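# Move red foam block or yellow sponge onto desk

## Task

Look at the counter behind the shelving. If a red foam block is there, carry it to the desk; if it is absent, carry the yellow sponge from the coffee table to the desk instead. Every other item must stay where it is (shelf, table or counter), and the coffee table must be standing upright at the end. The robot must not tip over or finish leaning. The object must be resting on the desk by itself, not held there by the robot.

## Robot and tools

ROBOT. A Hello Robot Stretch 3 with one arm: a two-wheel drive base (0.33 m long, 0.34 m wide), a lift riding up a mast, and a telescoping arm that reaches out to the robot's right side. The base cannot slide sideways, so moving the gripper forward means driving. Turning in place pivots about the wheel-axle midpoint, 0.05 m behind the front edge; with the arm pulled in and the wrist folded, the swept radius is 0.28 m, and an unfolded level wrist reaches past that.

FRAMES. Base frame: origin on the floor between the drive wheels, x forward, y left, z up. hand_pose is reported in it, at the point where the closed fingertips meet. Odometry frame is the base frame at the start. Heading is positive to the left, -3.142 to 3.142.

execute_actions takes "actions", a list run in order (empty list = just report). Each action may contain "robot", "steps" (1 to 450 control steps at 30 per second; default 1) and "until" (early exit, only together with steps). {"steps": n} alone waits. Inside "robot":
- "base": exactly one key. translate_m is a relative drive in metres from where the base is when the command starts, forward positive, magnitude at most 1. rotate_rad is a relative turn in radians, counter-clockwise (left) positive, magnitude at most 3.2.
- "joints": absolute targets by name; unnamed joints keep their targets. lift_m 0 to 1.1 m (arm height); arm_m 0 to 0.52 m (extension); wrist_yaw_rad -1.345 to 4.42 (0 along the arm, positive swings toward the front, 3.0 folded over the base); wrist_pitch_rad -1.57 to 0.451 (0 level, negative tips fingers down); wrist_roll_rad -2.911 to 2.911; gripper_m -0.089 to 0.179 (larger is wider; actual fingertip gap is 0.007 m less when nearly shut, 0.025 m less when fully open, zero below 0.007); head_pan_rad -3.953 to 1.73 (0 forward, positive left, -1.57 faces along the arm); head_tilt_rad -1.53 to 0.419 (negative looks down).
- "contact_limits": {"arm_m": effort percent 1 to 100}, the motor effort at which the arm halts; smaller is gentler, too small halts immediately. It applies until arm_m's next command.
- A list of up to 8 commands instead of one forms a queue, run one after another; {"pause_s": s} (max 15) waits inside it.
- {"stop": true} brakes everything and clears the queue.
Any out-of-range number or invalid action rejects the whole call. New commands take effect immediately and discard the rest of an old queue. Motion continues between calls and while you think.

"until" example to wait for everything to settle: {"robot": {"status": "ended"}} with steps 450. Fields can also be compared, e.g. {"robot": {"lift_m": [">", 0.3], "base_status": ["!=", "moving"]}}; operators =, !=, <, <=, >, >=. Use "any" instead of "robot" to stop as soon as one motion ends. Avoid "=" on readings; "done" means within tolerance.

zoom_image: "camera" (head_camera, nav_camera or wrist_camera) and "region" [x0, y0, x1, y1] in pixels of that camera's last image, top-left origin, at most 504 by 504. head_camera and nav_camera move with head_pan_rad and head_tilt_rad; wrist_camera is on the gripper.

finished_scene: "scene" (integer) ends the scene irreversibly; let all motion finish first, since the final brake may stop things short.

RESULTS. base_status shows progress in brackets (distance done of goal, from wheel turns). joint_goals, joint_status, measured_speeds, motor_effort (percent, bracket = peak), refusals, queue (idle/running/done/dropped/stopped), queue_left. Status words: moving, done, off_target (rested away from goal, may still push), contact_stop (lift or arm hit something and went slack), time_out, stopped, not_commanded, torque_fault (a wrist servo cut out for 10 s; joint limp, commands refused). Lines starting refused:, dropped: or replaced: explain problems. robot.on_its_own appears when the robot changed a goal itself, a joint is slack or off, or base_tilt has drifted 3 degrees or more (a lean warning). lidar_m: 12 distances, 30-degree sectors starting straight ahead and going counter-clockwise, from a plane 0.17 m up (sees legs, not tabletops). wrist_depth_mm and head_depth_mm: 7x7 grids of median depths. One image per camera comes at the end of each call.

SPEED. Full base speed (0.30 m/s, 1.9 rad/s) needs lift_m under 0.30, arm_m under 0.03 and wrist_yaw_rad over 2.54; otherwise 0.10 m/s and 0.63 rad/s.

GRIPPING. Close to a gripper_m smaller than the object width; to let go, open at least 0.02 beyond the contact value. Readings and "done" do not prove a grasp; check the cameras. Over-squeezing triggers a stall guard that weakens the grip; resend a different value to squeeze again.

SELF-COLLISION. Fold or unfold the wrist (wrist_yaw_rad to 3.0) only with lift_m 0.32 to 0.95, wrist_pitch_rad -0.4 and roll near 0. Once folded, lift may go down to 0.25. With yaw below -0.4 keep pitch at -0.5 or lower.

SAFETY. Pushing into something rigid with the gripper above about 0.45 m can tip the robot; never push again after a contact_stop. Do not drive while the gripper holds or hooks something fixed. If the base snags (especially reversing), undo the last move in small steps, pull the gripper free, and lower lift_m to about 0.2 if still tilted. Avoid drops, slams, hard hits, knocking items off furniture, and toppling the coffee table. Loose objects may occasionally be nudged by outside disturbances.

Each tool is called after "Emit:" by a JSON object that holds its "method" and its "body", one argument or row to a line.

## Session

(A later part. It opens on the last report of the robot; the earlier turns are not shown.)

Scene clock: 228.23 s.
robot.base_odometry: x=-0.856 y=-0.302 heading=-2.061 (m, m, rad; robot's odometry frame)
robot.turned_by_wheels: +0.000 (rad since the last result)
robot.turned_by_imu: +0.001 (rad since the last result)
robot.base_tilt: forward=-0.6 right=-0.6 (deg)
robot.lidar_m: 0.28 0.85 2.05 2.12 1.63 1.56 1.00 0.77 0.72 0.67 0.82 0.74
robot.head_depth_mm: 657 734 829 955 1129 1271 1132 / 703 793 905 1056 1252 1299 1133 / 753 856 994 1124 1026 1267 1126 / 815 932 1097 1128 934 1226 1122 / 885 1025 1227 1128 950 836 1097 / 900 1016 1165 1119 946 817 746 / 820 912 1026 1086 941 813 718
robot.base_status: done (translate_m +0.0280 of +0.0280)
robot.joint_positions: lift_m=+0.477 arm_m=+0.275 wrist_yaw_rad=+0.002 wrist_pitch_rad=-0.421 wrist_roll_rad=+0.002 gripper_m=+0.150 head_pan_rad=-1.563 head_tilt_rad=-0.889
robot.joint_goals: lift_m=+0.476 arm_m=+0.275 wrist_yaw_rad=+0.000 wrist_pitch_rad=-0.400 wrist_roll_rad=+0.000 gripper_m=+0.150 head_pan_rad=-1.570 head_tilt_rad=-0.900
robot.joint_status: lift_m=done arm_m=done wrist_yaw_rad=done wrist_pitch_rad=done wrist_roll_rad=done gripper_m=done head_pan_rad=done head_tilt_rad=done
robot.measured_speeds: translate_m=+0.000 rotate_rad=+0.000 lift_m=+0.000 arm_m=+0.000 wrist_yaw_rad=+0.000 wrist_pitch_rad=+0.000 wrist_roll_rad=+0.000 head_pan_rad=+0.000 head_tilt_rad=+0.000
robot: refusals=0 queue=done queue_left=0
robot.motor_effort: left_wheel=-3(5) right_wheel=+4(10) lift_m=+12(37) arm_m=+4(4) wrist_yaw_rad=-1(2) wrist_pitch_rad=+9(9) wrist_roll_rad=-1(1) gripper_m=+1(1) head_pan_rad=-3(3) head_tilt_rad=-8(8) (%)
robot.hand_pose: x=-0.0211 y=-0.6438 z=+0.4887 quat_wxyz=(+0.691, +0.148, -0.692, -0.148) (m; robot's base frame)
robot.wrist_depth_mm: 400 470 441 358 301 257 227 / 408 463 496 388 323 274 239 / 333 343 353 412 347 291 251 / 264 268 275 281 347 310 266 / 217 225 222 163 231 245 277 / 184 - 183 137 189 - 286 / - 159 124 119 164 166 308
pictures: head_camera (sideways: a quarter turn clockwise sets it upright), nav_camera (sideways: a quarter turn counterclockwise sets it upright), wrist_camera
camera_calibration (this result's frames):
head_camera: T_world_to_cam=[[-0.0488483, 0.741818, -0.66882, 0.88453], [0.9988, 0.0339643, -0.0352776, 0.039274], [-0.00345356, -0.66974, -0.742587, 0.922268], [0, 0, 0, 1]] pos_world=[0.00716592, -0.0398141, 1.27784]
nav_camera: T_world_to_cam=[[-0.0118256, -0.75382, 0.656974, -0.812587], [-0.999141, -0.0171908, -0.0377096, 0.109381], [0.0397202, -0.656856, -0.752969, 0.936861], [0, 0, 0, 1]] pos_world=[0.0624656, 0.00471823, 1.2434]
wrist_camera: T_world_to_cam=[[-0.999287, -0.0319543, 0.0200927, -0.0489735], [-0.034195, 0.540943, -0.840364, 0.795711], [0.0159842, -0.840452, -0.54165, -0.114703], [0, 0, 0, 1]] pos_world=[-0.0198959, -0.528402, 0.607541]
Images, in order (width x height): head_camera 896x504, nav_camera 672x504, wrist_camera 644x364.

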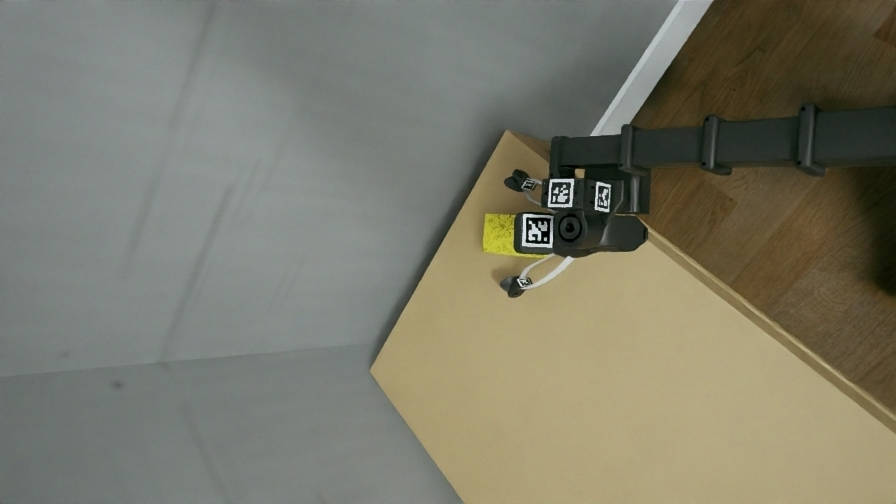

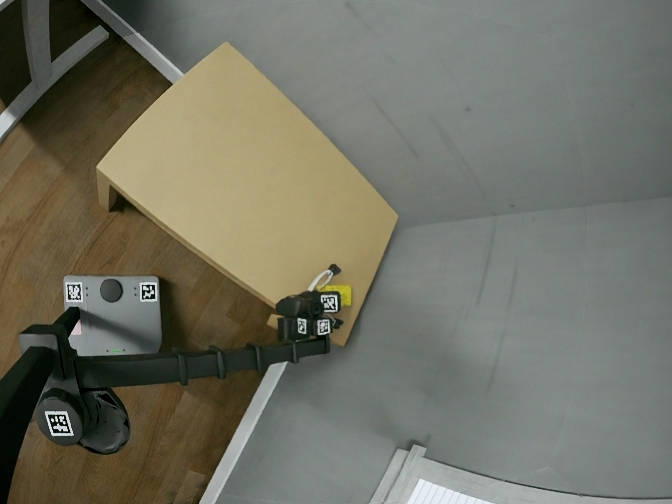

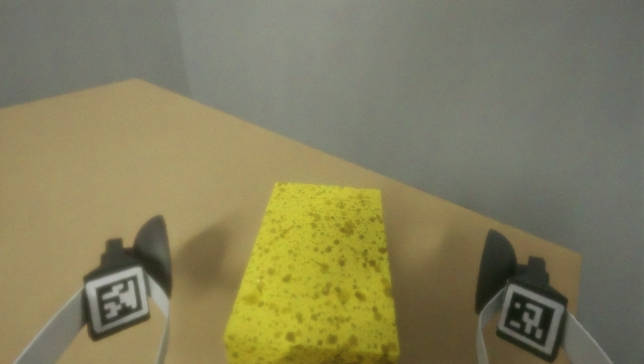

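Emit:
{"method": "execute_actions", "body": {
  "actions": [
    {"robot": [{"joints": {"lift_m": 0.467}}, {"joints": {"gripper_m": 0.025}}, {"joints": {"lift_m": 0.50}}], "steps": 300, "until": {"robot": {"status": "ended"}}}
  ]
}}

Scene clock: 277.73 s.
robot.base_odometry: x=-0.856 y=-0.302 heading=-2.061 (m, m, rad; robot's odometry frame)
robot.turned_by_wheels: +0.000 (rad since the last result)
robot.turned_by_imu: +0.001 (rad since the last result)
robot.base_tilt: forward=-0.6 right=-0.5 (deg)
robot.lidar_m: 0.28 0.85 2.05 2.12 1.63 1.55 0.99 0.77 0.71 0.67 0.82 0.74
robot.head_depth_mm: 659 733 831 957 1123 1265 1135 / 704 791 902 1053 1240 1287 1133 / 754 855 990 1123 - 1282 1124 / 815 935 1098 1137 931 1227 1121 / 885 1029 1227 1124 949 836 1095 / 899 1017 1164 1122 945 819 746 / 817 907 1029 1089 941 815 716
robot.base_status: done (translate_m +0.0280 of +0.0280)
robot.joint_positions: lift_m=+0.499 arm_m=+0.275 wrist_yaw_rad=+0.001 wrist_pitch_rad=-0.416 wrist_roll_rad=+0.001 gripper_m=+0.026 head_pan_rad=-1.563 head_tilt_rad=-0.889
robot.joint_goals: lift_m=+0.500 arm_m=+0.275 wrist_yaw_rad=+0.000 wrist_pitch_rad=-0.400 wrist_roll_rad=+0.000 gripper_m=+0.025 head_pan_rad=-1.570 head_tilt_rad=-0.900
robot.joint_status: lift_m=done arm_m=done wrist_yaw_rad=done wrist_pitch_rad=done wrist_roll_rad=done gripper_m=done head_pan_rad=done head_tilt_rad=done
robot.measured_speeds: translate_m=+0.000 rotate_rad=+0.000 lift_m=+0.000 arm_m=+0.000 wrist_yaw_rad=+0.000 wrist_pitch_rad=+0.000 wrist_roll_rad=+0.000 head_pan_rad=+0.000 head_tilt_rad=+0.000
robot: refusals=0 queue=done queue_left=0
robot.motor_effort: left_wheel=-3(3) right_wheel=+5(5) lift_m=+39(39) arm_m=+4(4) wrist_yaw_rad=+0(1) wrist_pitch_rad=+7(9) wrist_roll_rad=-1(1) gripper_m=-15(92) head_pan_rad=-3(4) head_tilt_rad=-8(8) (%)
robot.hand_pose: x=-0.0213 y=-0.6443 z=+0.5124 quat_wxyz=(+0.692, +0.147, -0.692, -0.146) (m; robot's base frame)
robot.wrist_depth_mm: 397 464 441 362 302 261 228 / 412 492 484 386 322 276 239 / 386 393 480 419 344 291 251 / 302 309 314 183 359 309 265 / 248 251 257 151 260 321 278 / 210 215 127 128 130 228 294 / 183 184 178 116 119 196 315
pictures: head_camera (sideways: a quarter turn clockwise sets it upright), nav_camera (sideways: a quarter turn counterclockwise sets it upright), wrist_camera
camera_calibration (this result's frames):
head_camera: T_world_to_cam=[[-0.0488485, 0.741818, -0.66882, 0.88453], [0.9988, 0.0339646, -0.0352776, 0.0392741], [-0.00345332, -0.66974, -0.742587, 0.922268], [0, 0, 0, 1]] pos_world=[0.00716593, -0.0398141, 1.27784]
nav_camera: T_world_to_cam=[[-0.0118253, -0.75382, 0.656974, -0.812587], [-0.999141, -0.0171912, -0.0377096, 0.109381], [0.0397204, -0.656856, -0.752969, 0.936861], [0, 0, 0, 1]] pos_world=[0.0624656, 0.00471825, 1.2434]
wrist_camera: T_world_to_cam=[[-0.999305, -0.031025, 0.0206423, -0.0493806], [-0.0340851, 0.537098, -0.842831, 0.814776], [0.0150619, -0.842949, -0.537782, -0.105934], [0, 0, 0, 1]] pos_world=[-0.019979, -0.528443, 0.630768]
Images, in order (width x height): head_camera 896x504, nav_camera 672x504, wrist_camera 644x364.

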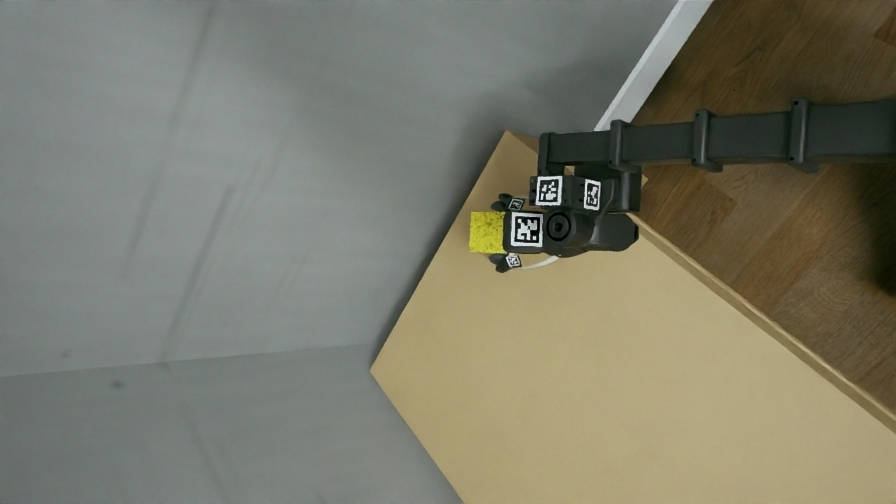

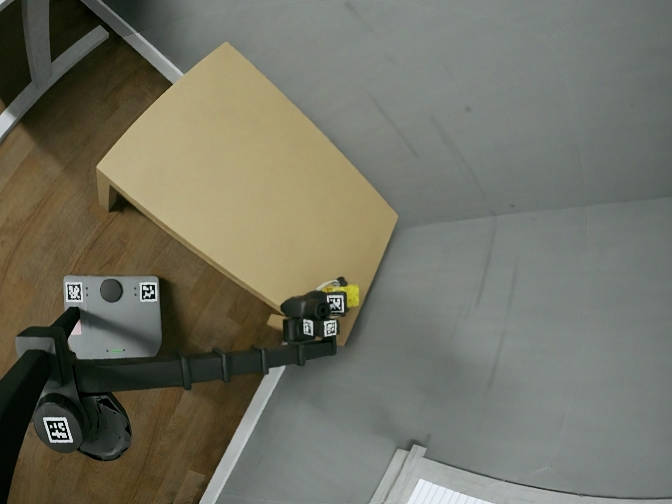

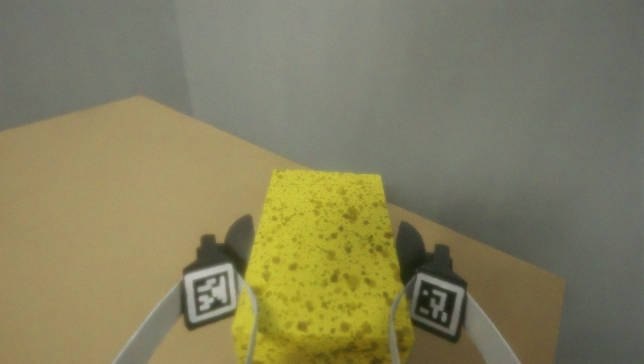

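Emit:
{"method": "execute_actions", "body": {
  "actions": [
    {"robot": {"base": {"rotate_rad": 1.19}, "joints": {"lift_m": 0.80, "wrist_yaw_rad": 1.31, "head_pan_rad": -0.6, "head_tilt_rad": -0.8}}, "steps": 5},
    {"steps": 300, "until": {"robot": {"base_status": ["!=", "moving"]}}},
    {"robot": {"base": {"translate_m": 0.22}, "joints": {"arm_m": 0.34}}, "steps": 300, "until": {"robot": {"status": "ended"}}}
  ]
}}

Scene clock: 289.57 s.
robot.base_odometry: x=-0.714 y=-0.470 heading=-0.871 (m, m, rad; robot's odometry frame)
robot.turned_by_wheels: +1.190 (rad since the last result)
robot.turned_by_imu: +1.194 (rad since the last result)
robot.base_tilt: forward=-0.7 right=-0.6 (deg)
robot.lidar_m: 2.78 1.94 1.54 1.50 1.15 0.97 0.89 1.01 0.27 0.27 0.69 1.60
robot.head_depth_mm: 1175 1254 1101 851 1467 1349 1160 / 1391 1425 1092 849 1158 1329 1160 / 1697 1518 1086 840 1094 1286 1153 / 2166 1504 1073 838 745 1291 1151 / 2488 1484 1065 828 719 1323 1153 / 2416 1456 1062 913 1517 1311 1142 / 2332 2458 2388 1869 1546 1298 1137
robot.base_status: done (translate_m +0.2200 of +0.2200)
robot.joint_positions: lift_m=+0.799 arm_m=+0.340 wrist_yaw_rad=+1.308 wrist_pitch_rad=-0.417 wrist_roll_rad=+0.001 gripper_m=+0.026 head_pan_rad=-0.607 head_tilt_rad=-0.803
robot.joint_goals: lift_m=+0.800 arm_m=+0.340 wrist_yaw_rad=+1.310 wrist_pitch_rad=-0.400 wrist_roll_rad=+0.000 gripper_m=+0.025 head_pan_rad=-0.600 head_tilt_rad=-0.800
robot.joint_status: lift_m=done arm_m=done wrist_yaw_rad=done wrist_pitch_rad=done wrist_roll_rad=done gripper_m=done head_pan_rad=done head_tilt_rad=done
robot.measured_speeds: translate_m=+0.000 rotate_rad=+0.000 lift_m=+0.000 arm_m=+0.000 wrist_yaw_rad=+0.000 wrist_pitch_rad=+0.000 wrist_roll_rad=+0.000 head_pan_rad=+0.000 head_tilt_rad=+0.000
robot: refusals=0 queue=done queue_left=0
robot.motor_effort: left_wheel=-3(7) right_wheel=+4(10) lift_m=+39(39) arm_m=+4(4) wrist_yaw_rad=+1(7) wrist_pitch_rad=+7(7) wrist_roll_rad=+0(0) gripper_m=-15(16) head_pan_rad=+3(38) head_tilt_rad=+1(14) (%)
robot.hand_pose: x=+0.1954 y=-0.5433 z=+0.8123 quat_wxyz=(+0.638, +0.537, -0.460, +0.304) (m; robot's base frame)
robot.wrist_depth_mm: - - - - - 674 455 / - 640 662 693 720 633 451 / 452 461 476 492 506 520 445 / 354 359 367 184 383 392 396 / - 326 320 151 326 331 336 / - - 127 128 130 639 435 / 941 922 887 116 119 590 435
pictures: head_camera (sideways: a quarter turn clockwise sets it upright), nav_camera (sideways: a quarter turn counterclockwise sets it upright), wrist_camera
camera_calibration (this result's frames):
head_camera: T_world_to_cam=[[-0.58509, 0.353751, -0.729746, 0.967199], [0.550777, 0.833814, -0.037398, 0.0447716], [0.595243, -0.423809, -0.682695, 0.840722], [0, 0, 0, 1]] pos_world=[0.0408052, -0.0231741, 1.28144]
nav_camera: T_world_to_cam=[[0.560703, -0.410795, 0.718929, -0.896814], [-0.559508, -0.82801, -0.0367549, 0.105461], [0.610379, -0.381638, -0.694111, 0.856833], [0, 0, 0, 1]] pos_world=[0.0388601, 0.0459156, 1.24336]
wrist_camera: T_world_to_cam=[[-0.230747, -0.972795, 0.020631, -0.497638], [-0.527836, 0.107334, -0.842537, 0.883387], [0.817401, -0.205303, -0.538243, 0.327277], [0, 0, 0, 1]] pos_world=[0.083938, -0.511727, 0.930708]
Images, in order (width x height): head_camera 896x504, nav_camera 672x504, wrist_camera 644x364.

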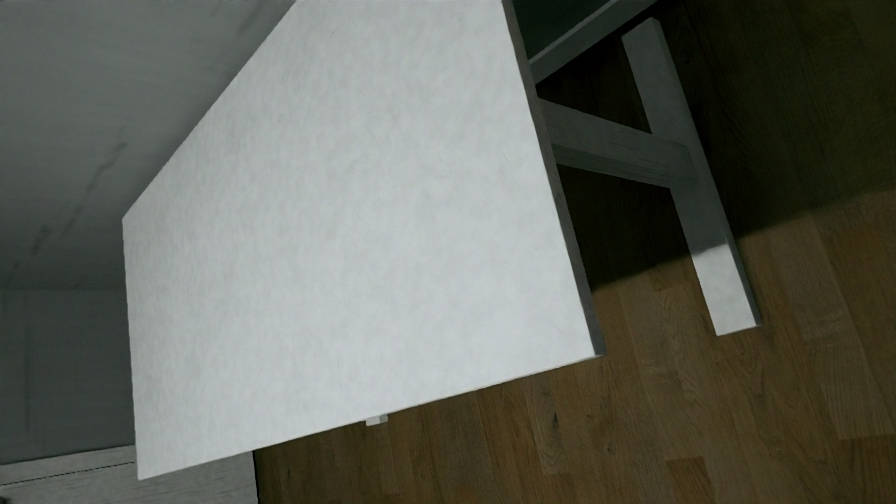

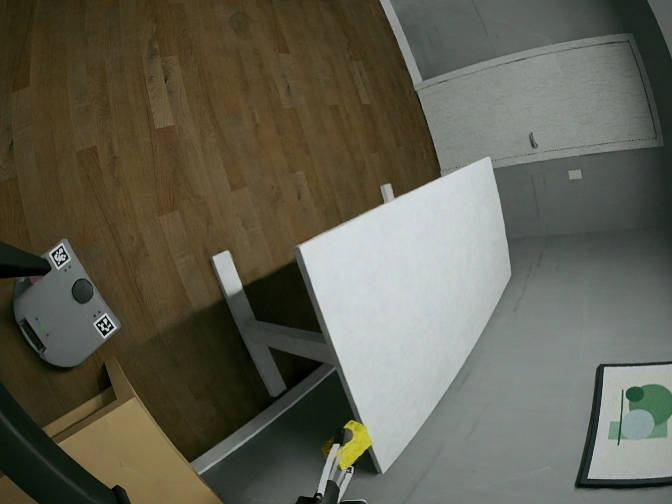

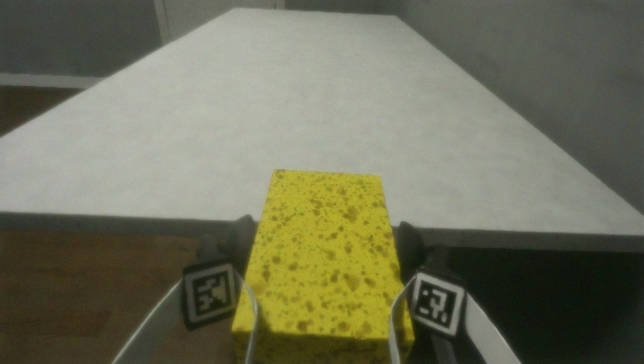

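Emit:
{"method": "execute_actions", "body": {
  "actions": [
    {"robot": {"base": {"translate_m": 0.30}, "joints": {"lift_m": 0.762, "head_pan_rad": -1.2}}, "steps": 300, "until": {"robot": {"translate_m": [">", 0.25]}}},
    {"robot": {"joints": {"lift_m": 0.745}}, "steps": 300, "until": {"robot": {"status": "ended"}}}
  ]
}}

Scene clock: 310.60 s.
robot.base_odometry: x=-0.521 y=-0.700 heading=-0.871 (m, m, rad; robot's odometry frame)
robot.turned_by_wheels: +0.000 (rad since the last result)
robot.turned_by_imu: +0.000 (rad since the last result)
robot.base_tilt: forward=-0.7 right=-0.6 (deg)
robot.lidar_m: 2.48 1.73 1.46 1.45 1.50 1.26 1.19 0.44 0.88 0.57 0.54 1.58
robot.head_depth_mm: 786 865 967 884 1289 1340 1164 / 838 927 1011 908 1396 1336 1160 / 894 998 1058 870 688 1280 1152 / 957 1081 1076 837 687 591 1129 / 1039 1182 1065 830 680 577 530 / 1126 1282 1056 827 678 576 1097 / 1236 1367 1045 819 674 596 1131
robot.base_status: done (translate_m +0.3000 of +0.3000)
robot.joint_positions: lift_m=+0.746 arm_m=+0.340 wrist_yaw_rad=+1.308 wrist_pitch_rad=-0.417 wrist_roll_rad=+0.001 gripper_m=+0.026 head_pan_rad=-1.193 head_tilt_rad=-0.803
robot.joint_goals: lift_m=+0.745 arm_m=+0.340 wrist_yaw_rad=+1.310 wrist_pitch_rad=-0.400 wrist_roll_rad=+0.000 gripper_m=+0.025 head_pan_rad=-1.200 head_tilt_rad=-0.800
robot.joint_status: lift_m=done arm_m=done wrist_yaw_rad=done wrist_pitch_rad=done wrist_roll_rad=done gripper_m=done head_pan_rad=done head_tilt_rad=done
robot.measured_speeds: translate_m=+0.000 rotate_rad=+0.000 lift_m=+0.000 arm_m=+0.000 wrist_yaw_rad=+0.000 wrist_pitch_rad=+0.000 wrist_roll_rad=+0.000 head_pan_rad=+0.000 head_tilt_rad=+0.000
robot: refusals=0 queue=done queue_left=0
robot.motor_effort: left_wheel=-2(5) right_wheel=+4(10) lift_m=+13(40) arm_m=+4(4) wrist_yaw_rad=+1(2) wrist_pitch_rad=+7(7) wrist_roll_rad=+0(1) gripper_m=-14(15) head_pan_rad=-3(34) head_tilt_rad=+1(1) (%)
robot.hand_pose: x=+0.1954 y=-0.5433 z=+0.7585 quat_wxyz=(+0.638, +0.537, -0.460, +0.304) (m; robot's base frame)
robot.wrist_depth_mm: - - 845 921 - 783 526 / - 480 502 518 540 563 500 / 339 344 351 364 374 388 399 / 264 269 274 184 287 293 299 / 216 219 224 152 227 236 240 / 183 186 127 128 130 198 201 / 159 161 154 116 119 170 172
pictures: head_camera (sideways: a quarter turn clockwise sets it upright), nav_camera (sideways: a quarter turn counterclockwise sets it upright), wrist_camera
camera_calibration (this result's frames):
head_camera: T_world_to_cam=[[-0.291865, 0.618292, -0.729746, 0.96541], [0.919994, 0.390144, -0.037398, 0.0425194], [0.261583, -0.682277, -0.682695, 0.842757], [0, 0, 0, 1]] pos_world=[0.0222007, -0.0385001, 1.28144]
nav_camera: T_world_to_cam=[[0.240002, -0.652334, 0.718929, -0.894858], [-0.924059, -0.38048, -0.0367549, 0.107684], [0.297514, -0.655511, -0.694111, 0.858741], [0, 0, 0, 1]] pos_world=[0.0587863, 0.02014, 1.24336]
wrist_camera: T_world_to_cam=[[-0.230743, -0.972796, 0.0206243, -0.496524], [-0.528021, 0.107384, -0.842415, 0.838025], [0.817283, -0.205271, -0.538435, 0.298537], [0, 0, 0, 1]] pos_world=[0.0839364, -0.511726, 0.876947]
Images, in order (width x height): head_camera 896x504, nav_camera 672x504, wrist_camera 644x364.

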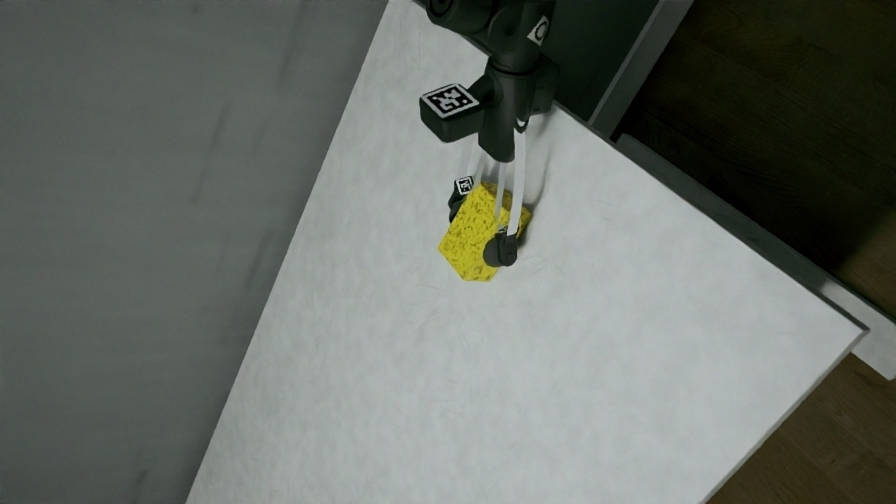

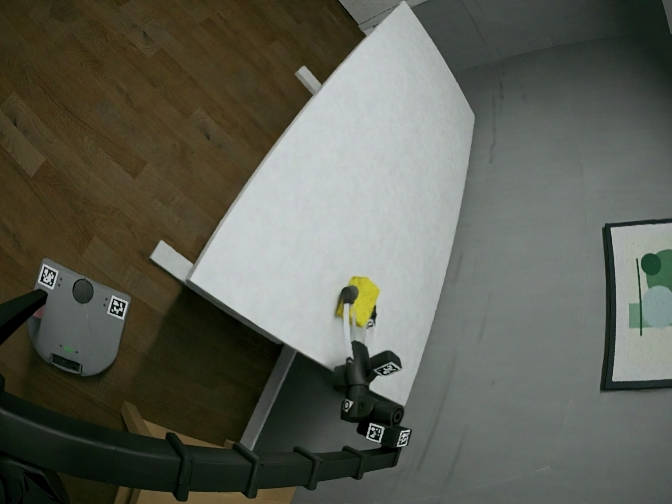

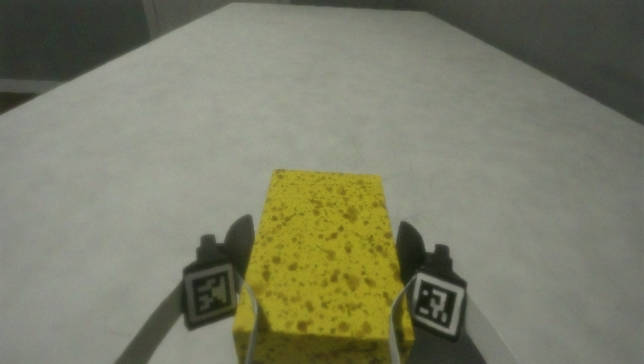

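Emit:
{"method": "execute_actions", "body": {
  "actions": [
    {"robot": [{"joints": {"lift_m": 0.737}}, {"joints": {"gripper_m": 0.12}}, {"joints": {"lift_m": 0.80}}], "steps": 300, "until": {"robot": {"status": "ended"}}}
  ]
}}

Scene clock: 318.07 s.
robot.base_odometry: x=-0.521 y=-0.700 heading=-0.871 (m, m, rad; robot's odometry frame)
robot.turned_by_wheels: +0.000 (rad since the last result)
robot.turned_by_imu: +0.001 (rad since the last result)
robot.base_tilt: forward=-0.6 right=-0.5 (deg)
robot.lidar_m: 2.49 1.74 1.46 1.46 1.50 1.26 1.19 0.44 0.87 0.57 0.54 1.58
robot.head_depth_mm: 786 867 968 912 1263 1343 1163 / 834 927 1014 - 1339 1335 1156 / 895 1000 1057 843 689 1279 1156 / 960 1083 1080 860 684 592 1131 / 1035 1185 1060 834 681 577 531 / 1127 1272 1056 826 676 575 1094 / 1236 1368 1048 820 673 596 1137
robot.base_status: done (translate_m +0.3000 of +0.3000)
robot.joint_positions: lift_m=+0.799 arm_m=+0.340 wrist_yaw_rad=+1.308 wrist_pitch_rad=-0.415 wrist_roll_rad=+0.001 gripper_m=+0.120 head_pan_rad=-1.193 head_tilt_rad=-0.803
robot.joint_goals: lift_m=+0.800 arm_m=+0.340 wrist_yaw_rad=+1.310 wrist_pitch_rad=-0.400 wrist_roll_rad=+0.000 gripper_m=+0.120 head_pan_rad=-1.200 head_tilt_rad=-0.800
robot.joint_status: lift_m=done arm_m=done wrist_yaw_rad=done wrist_pitch_rad=done wrist_roll_rad=done gripper_m=done head_pan_rad=done head_tilt_rad=done
robot.measured_speeds: translate_m=+0.000 rotate_rad=+0.000 lift_m=+0.000 arm_m=+0.000 wrist_yaw_rad=+0.000 wrist_pitch_rad=+0.000 wrist_roll_rad=+0.000 head_pan_rad=+0.000 head_tilt_rad=+0.000
robot: refusals=0 queue=done queue_left=0
robot.motor_effort: left_wheel=-2(3) right_wheel=+4(4) lift_m=+38(39) arm_m=+4(4) wrist_yaw_rad=+1(1) wrist_pitch_rad=+6(7) wrist_roll_rad=+0(0) gripper_m=+0(80) head_pan_rad=-3(3) head_tilt_rad=+1(1) (%)
robot.hand_pose: x=+0.1957 y=-0.5433 z=+0.8127 quat_wxyz=(+0.638, +0.537, -0.460, +0.305) (m; robot's base frame)
robot.wrist_depth_mm: - - - - - 796 526 / - - 665 704 732 704 527 / - 467 475 491 503 519 499 / 356 363 370 376 386 396 408 / 291 297 302 306 313 321 324 / 248 255 255 204 261 271 269 / 217 212 215 176 224 219 231
pictures: head_camera (sideways: a quarter turn clockwise sets it upright), nav_camera (sideways: a quarter turn counterclockwise sets it upright), wrist_camera
camera_calibration (this result's frames):
head_camera: T_world_to_cam=[[-0.291865, 0.618292, -0.729746, 0.96541], [0.919994, 0.390144, -0.037398, 0.0425194], [0.261583, -0.682277, -0.682695, 0.842757], [0, 0, 0, 1]] pos_world=[0.0222007, -0.0385001, 1.28144]
nav_camera: T_world_to_cam=[[0.240001, -0.652334, 0.718929, -0.894858], [-0.924059, -0.380479, -0.0367549, 0.107684], [0.297514, -0.655512, -0.694111, 0.858741], [0, 0, 0, 1]] pos_world=[0.0587864, 0.02014, 1.24336]
wrist_camera: T_world_to_cam=[[-0.230418, -0.972872, 0.0206874, -0.49773], [-0.526358, 0.106727, -0.843538, 0.884073], [0.818446, -0.205255, -0.536671, 0.325852], [0, 0, 0, 1]] pos_world=[0.0839613, -0.511699, 0.930921]
Images, in order (width x height): head_camera 896x504, nav_camera 672x504, wrist_camera 644x364.

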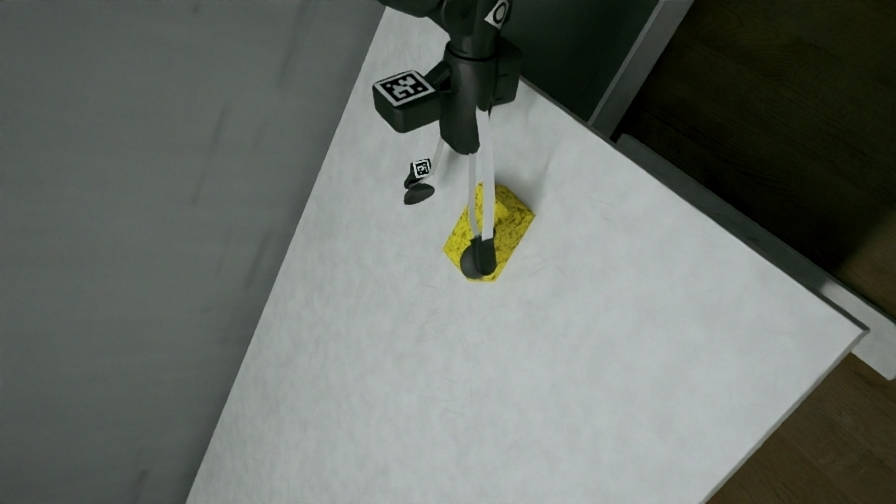

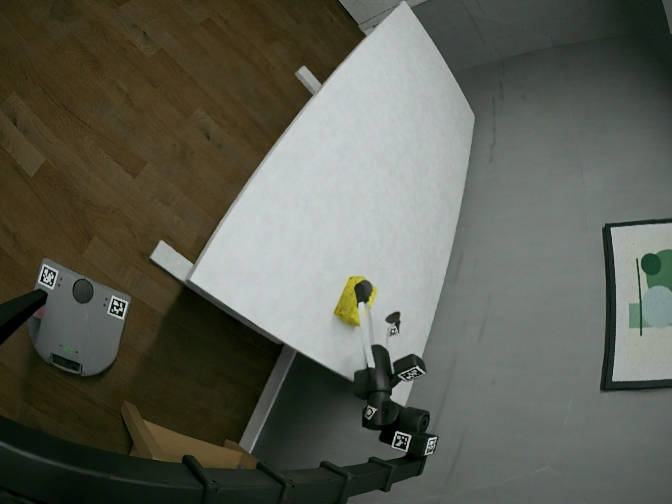

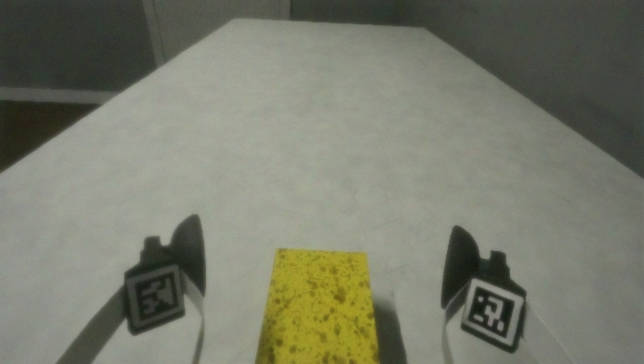

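The sponge is resting on the desk and the gripper is clear of it.

Emit:
{"method": "finished_scene", "body": {
  "scene": 2
}}

The scene is finished: the task was done.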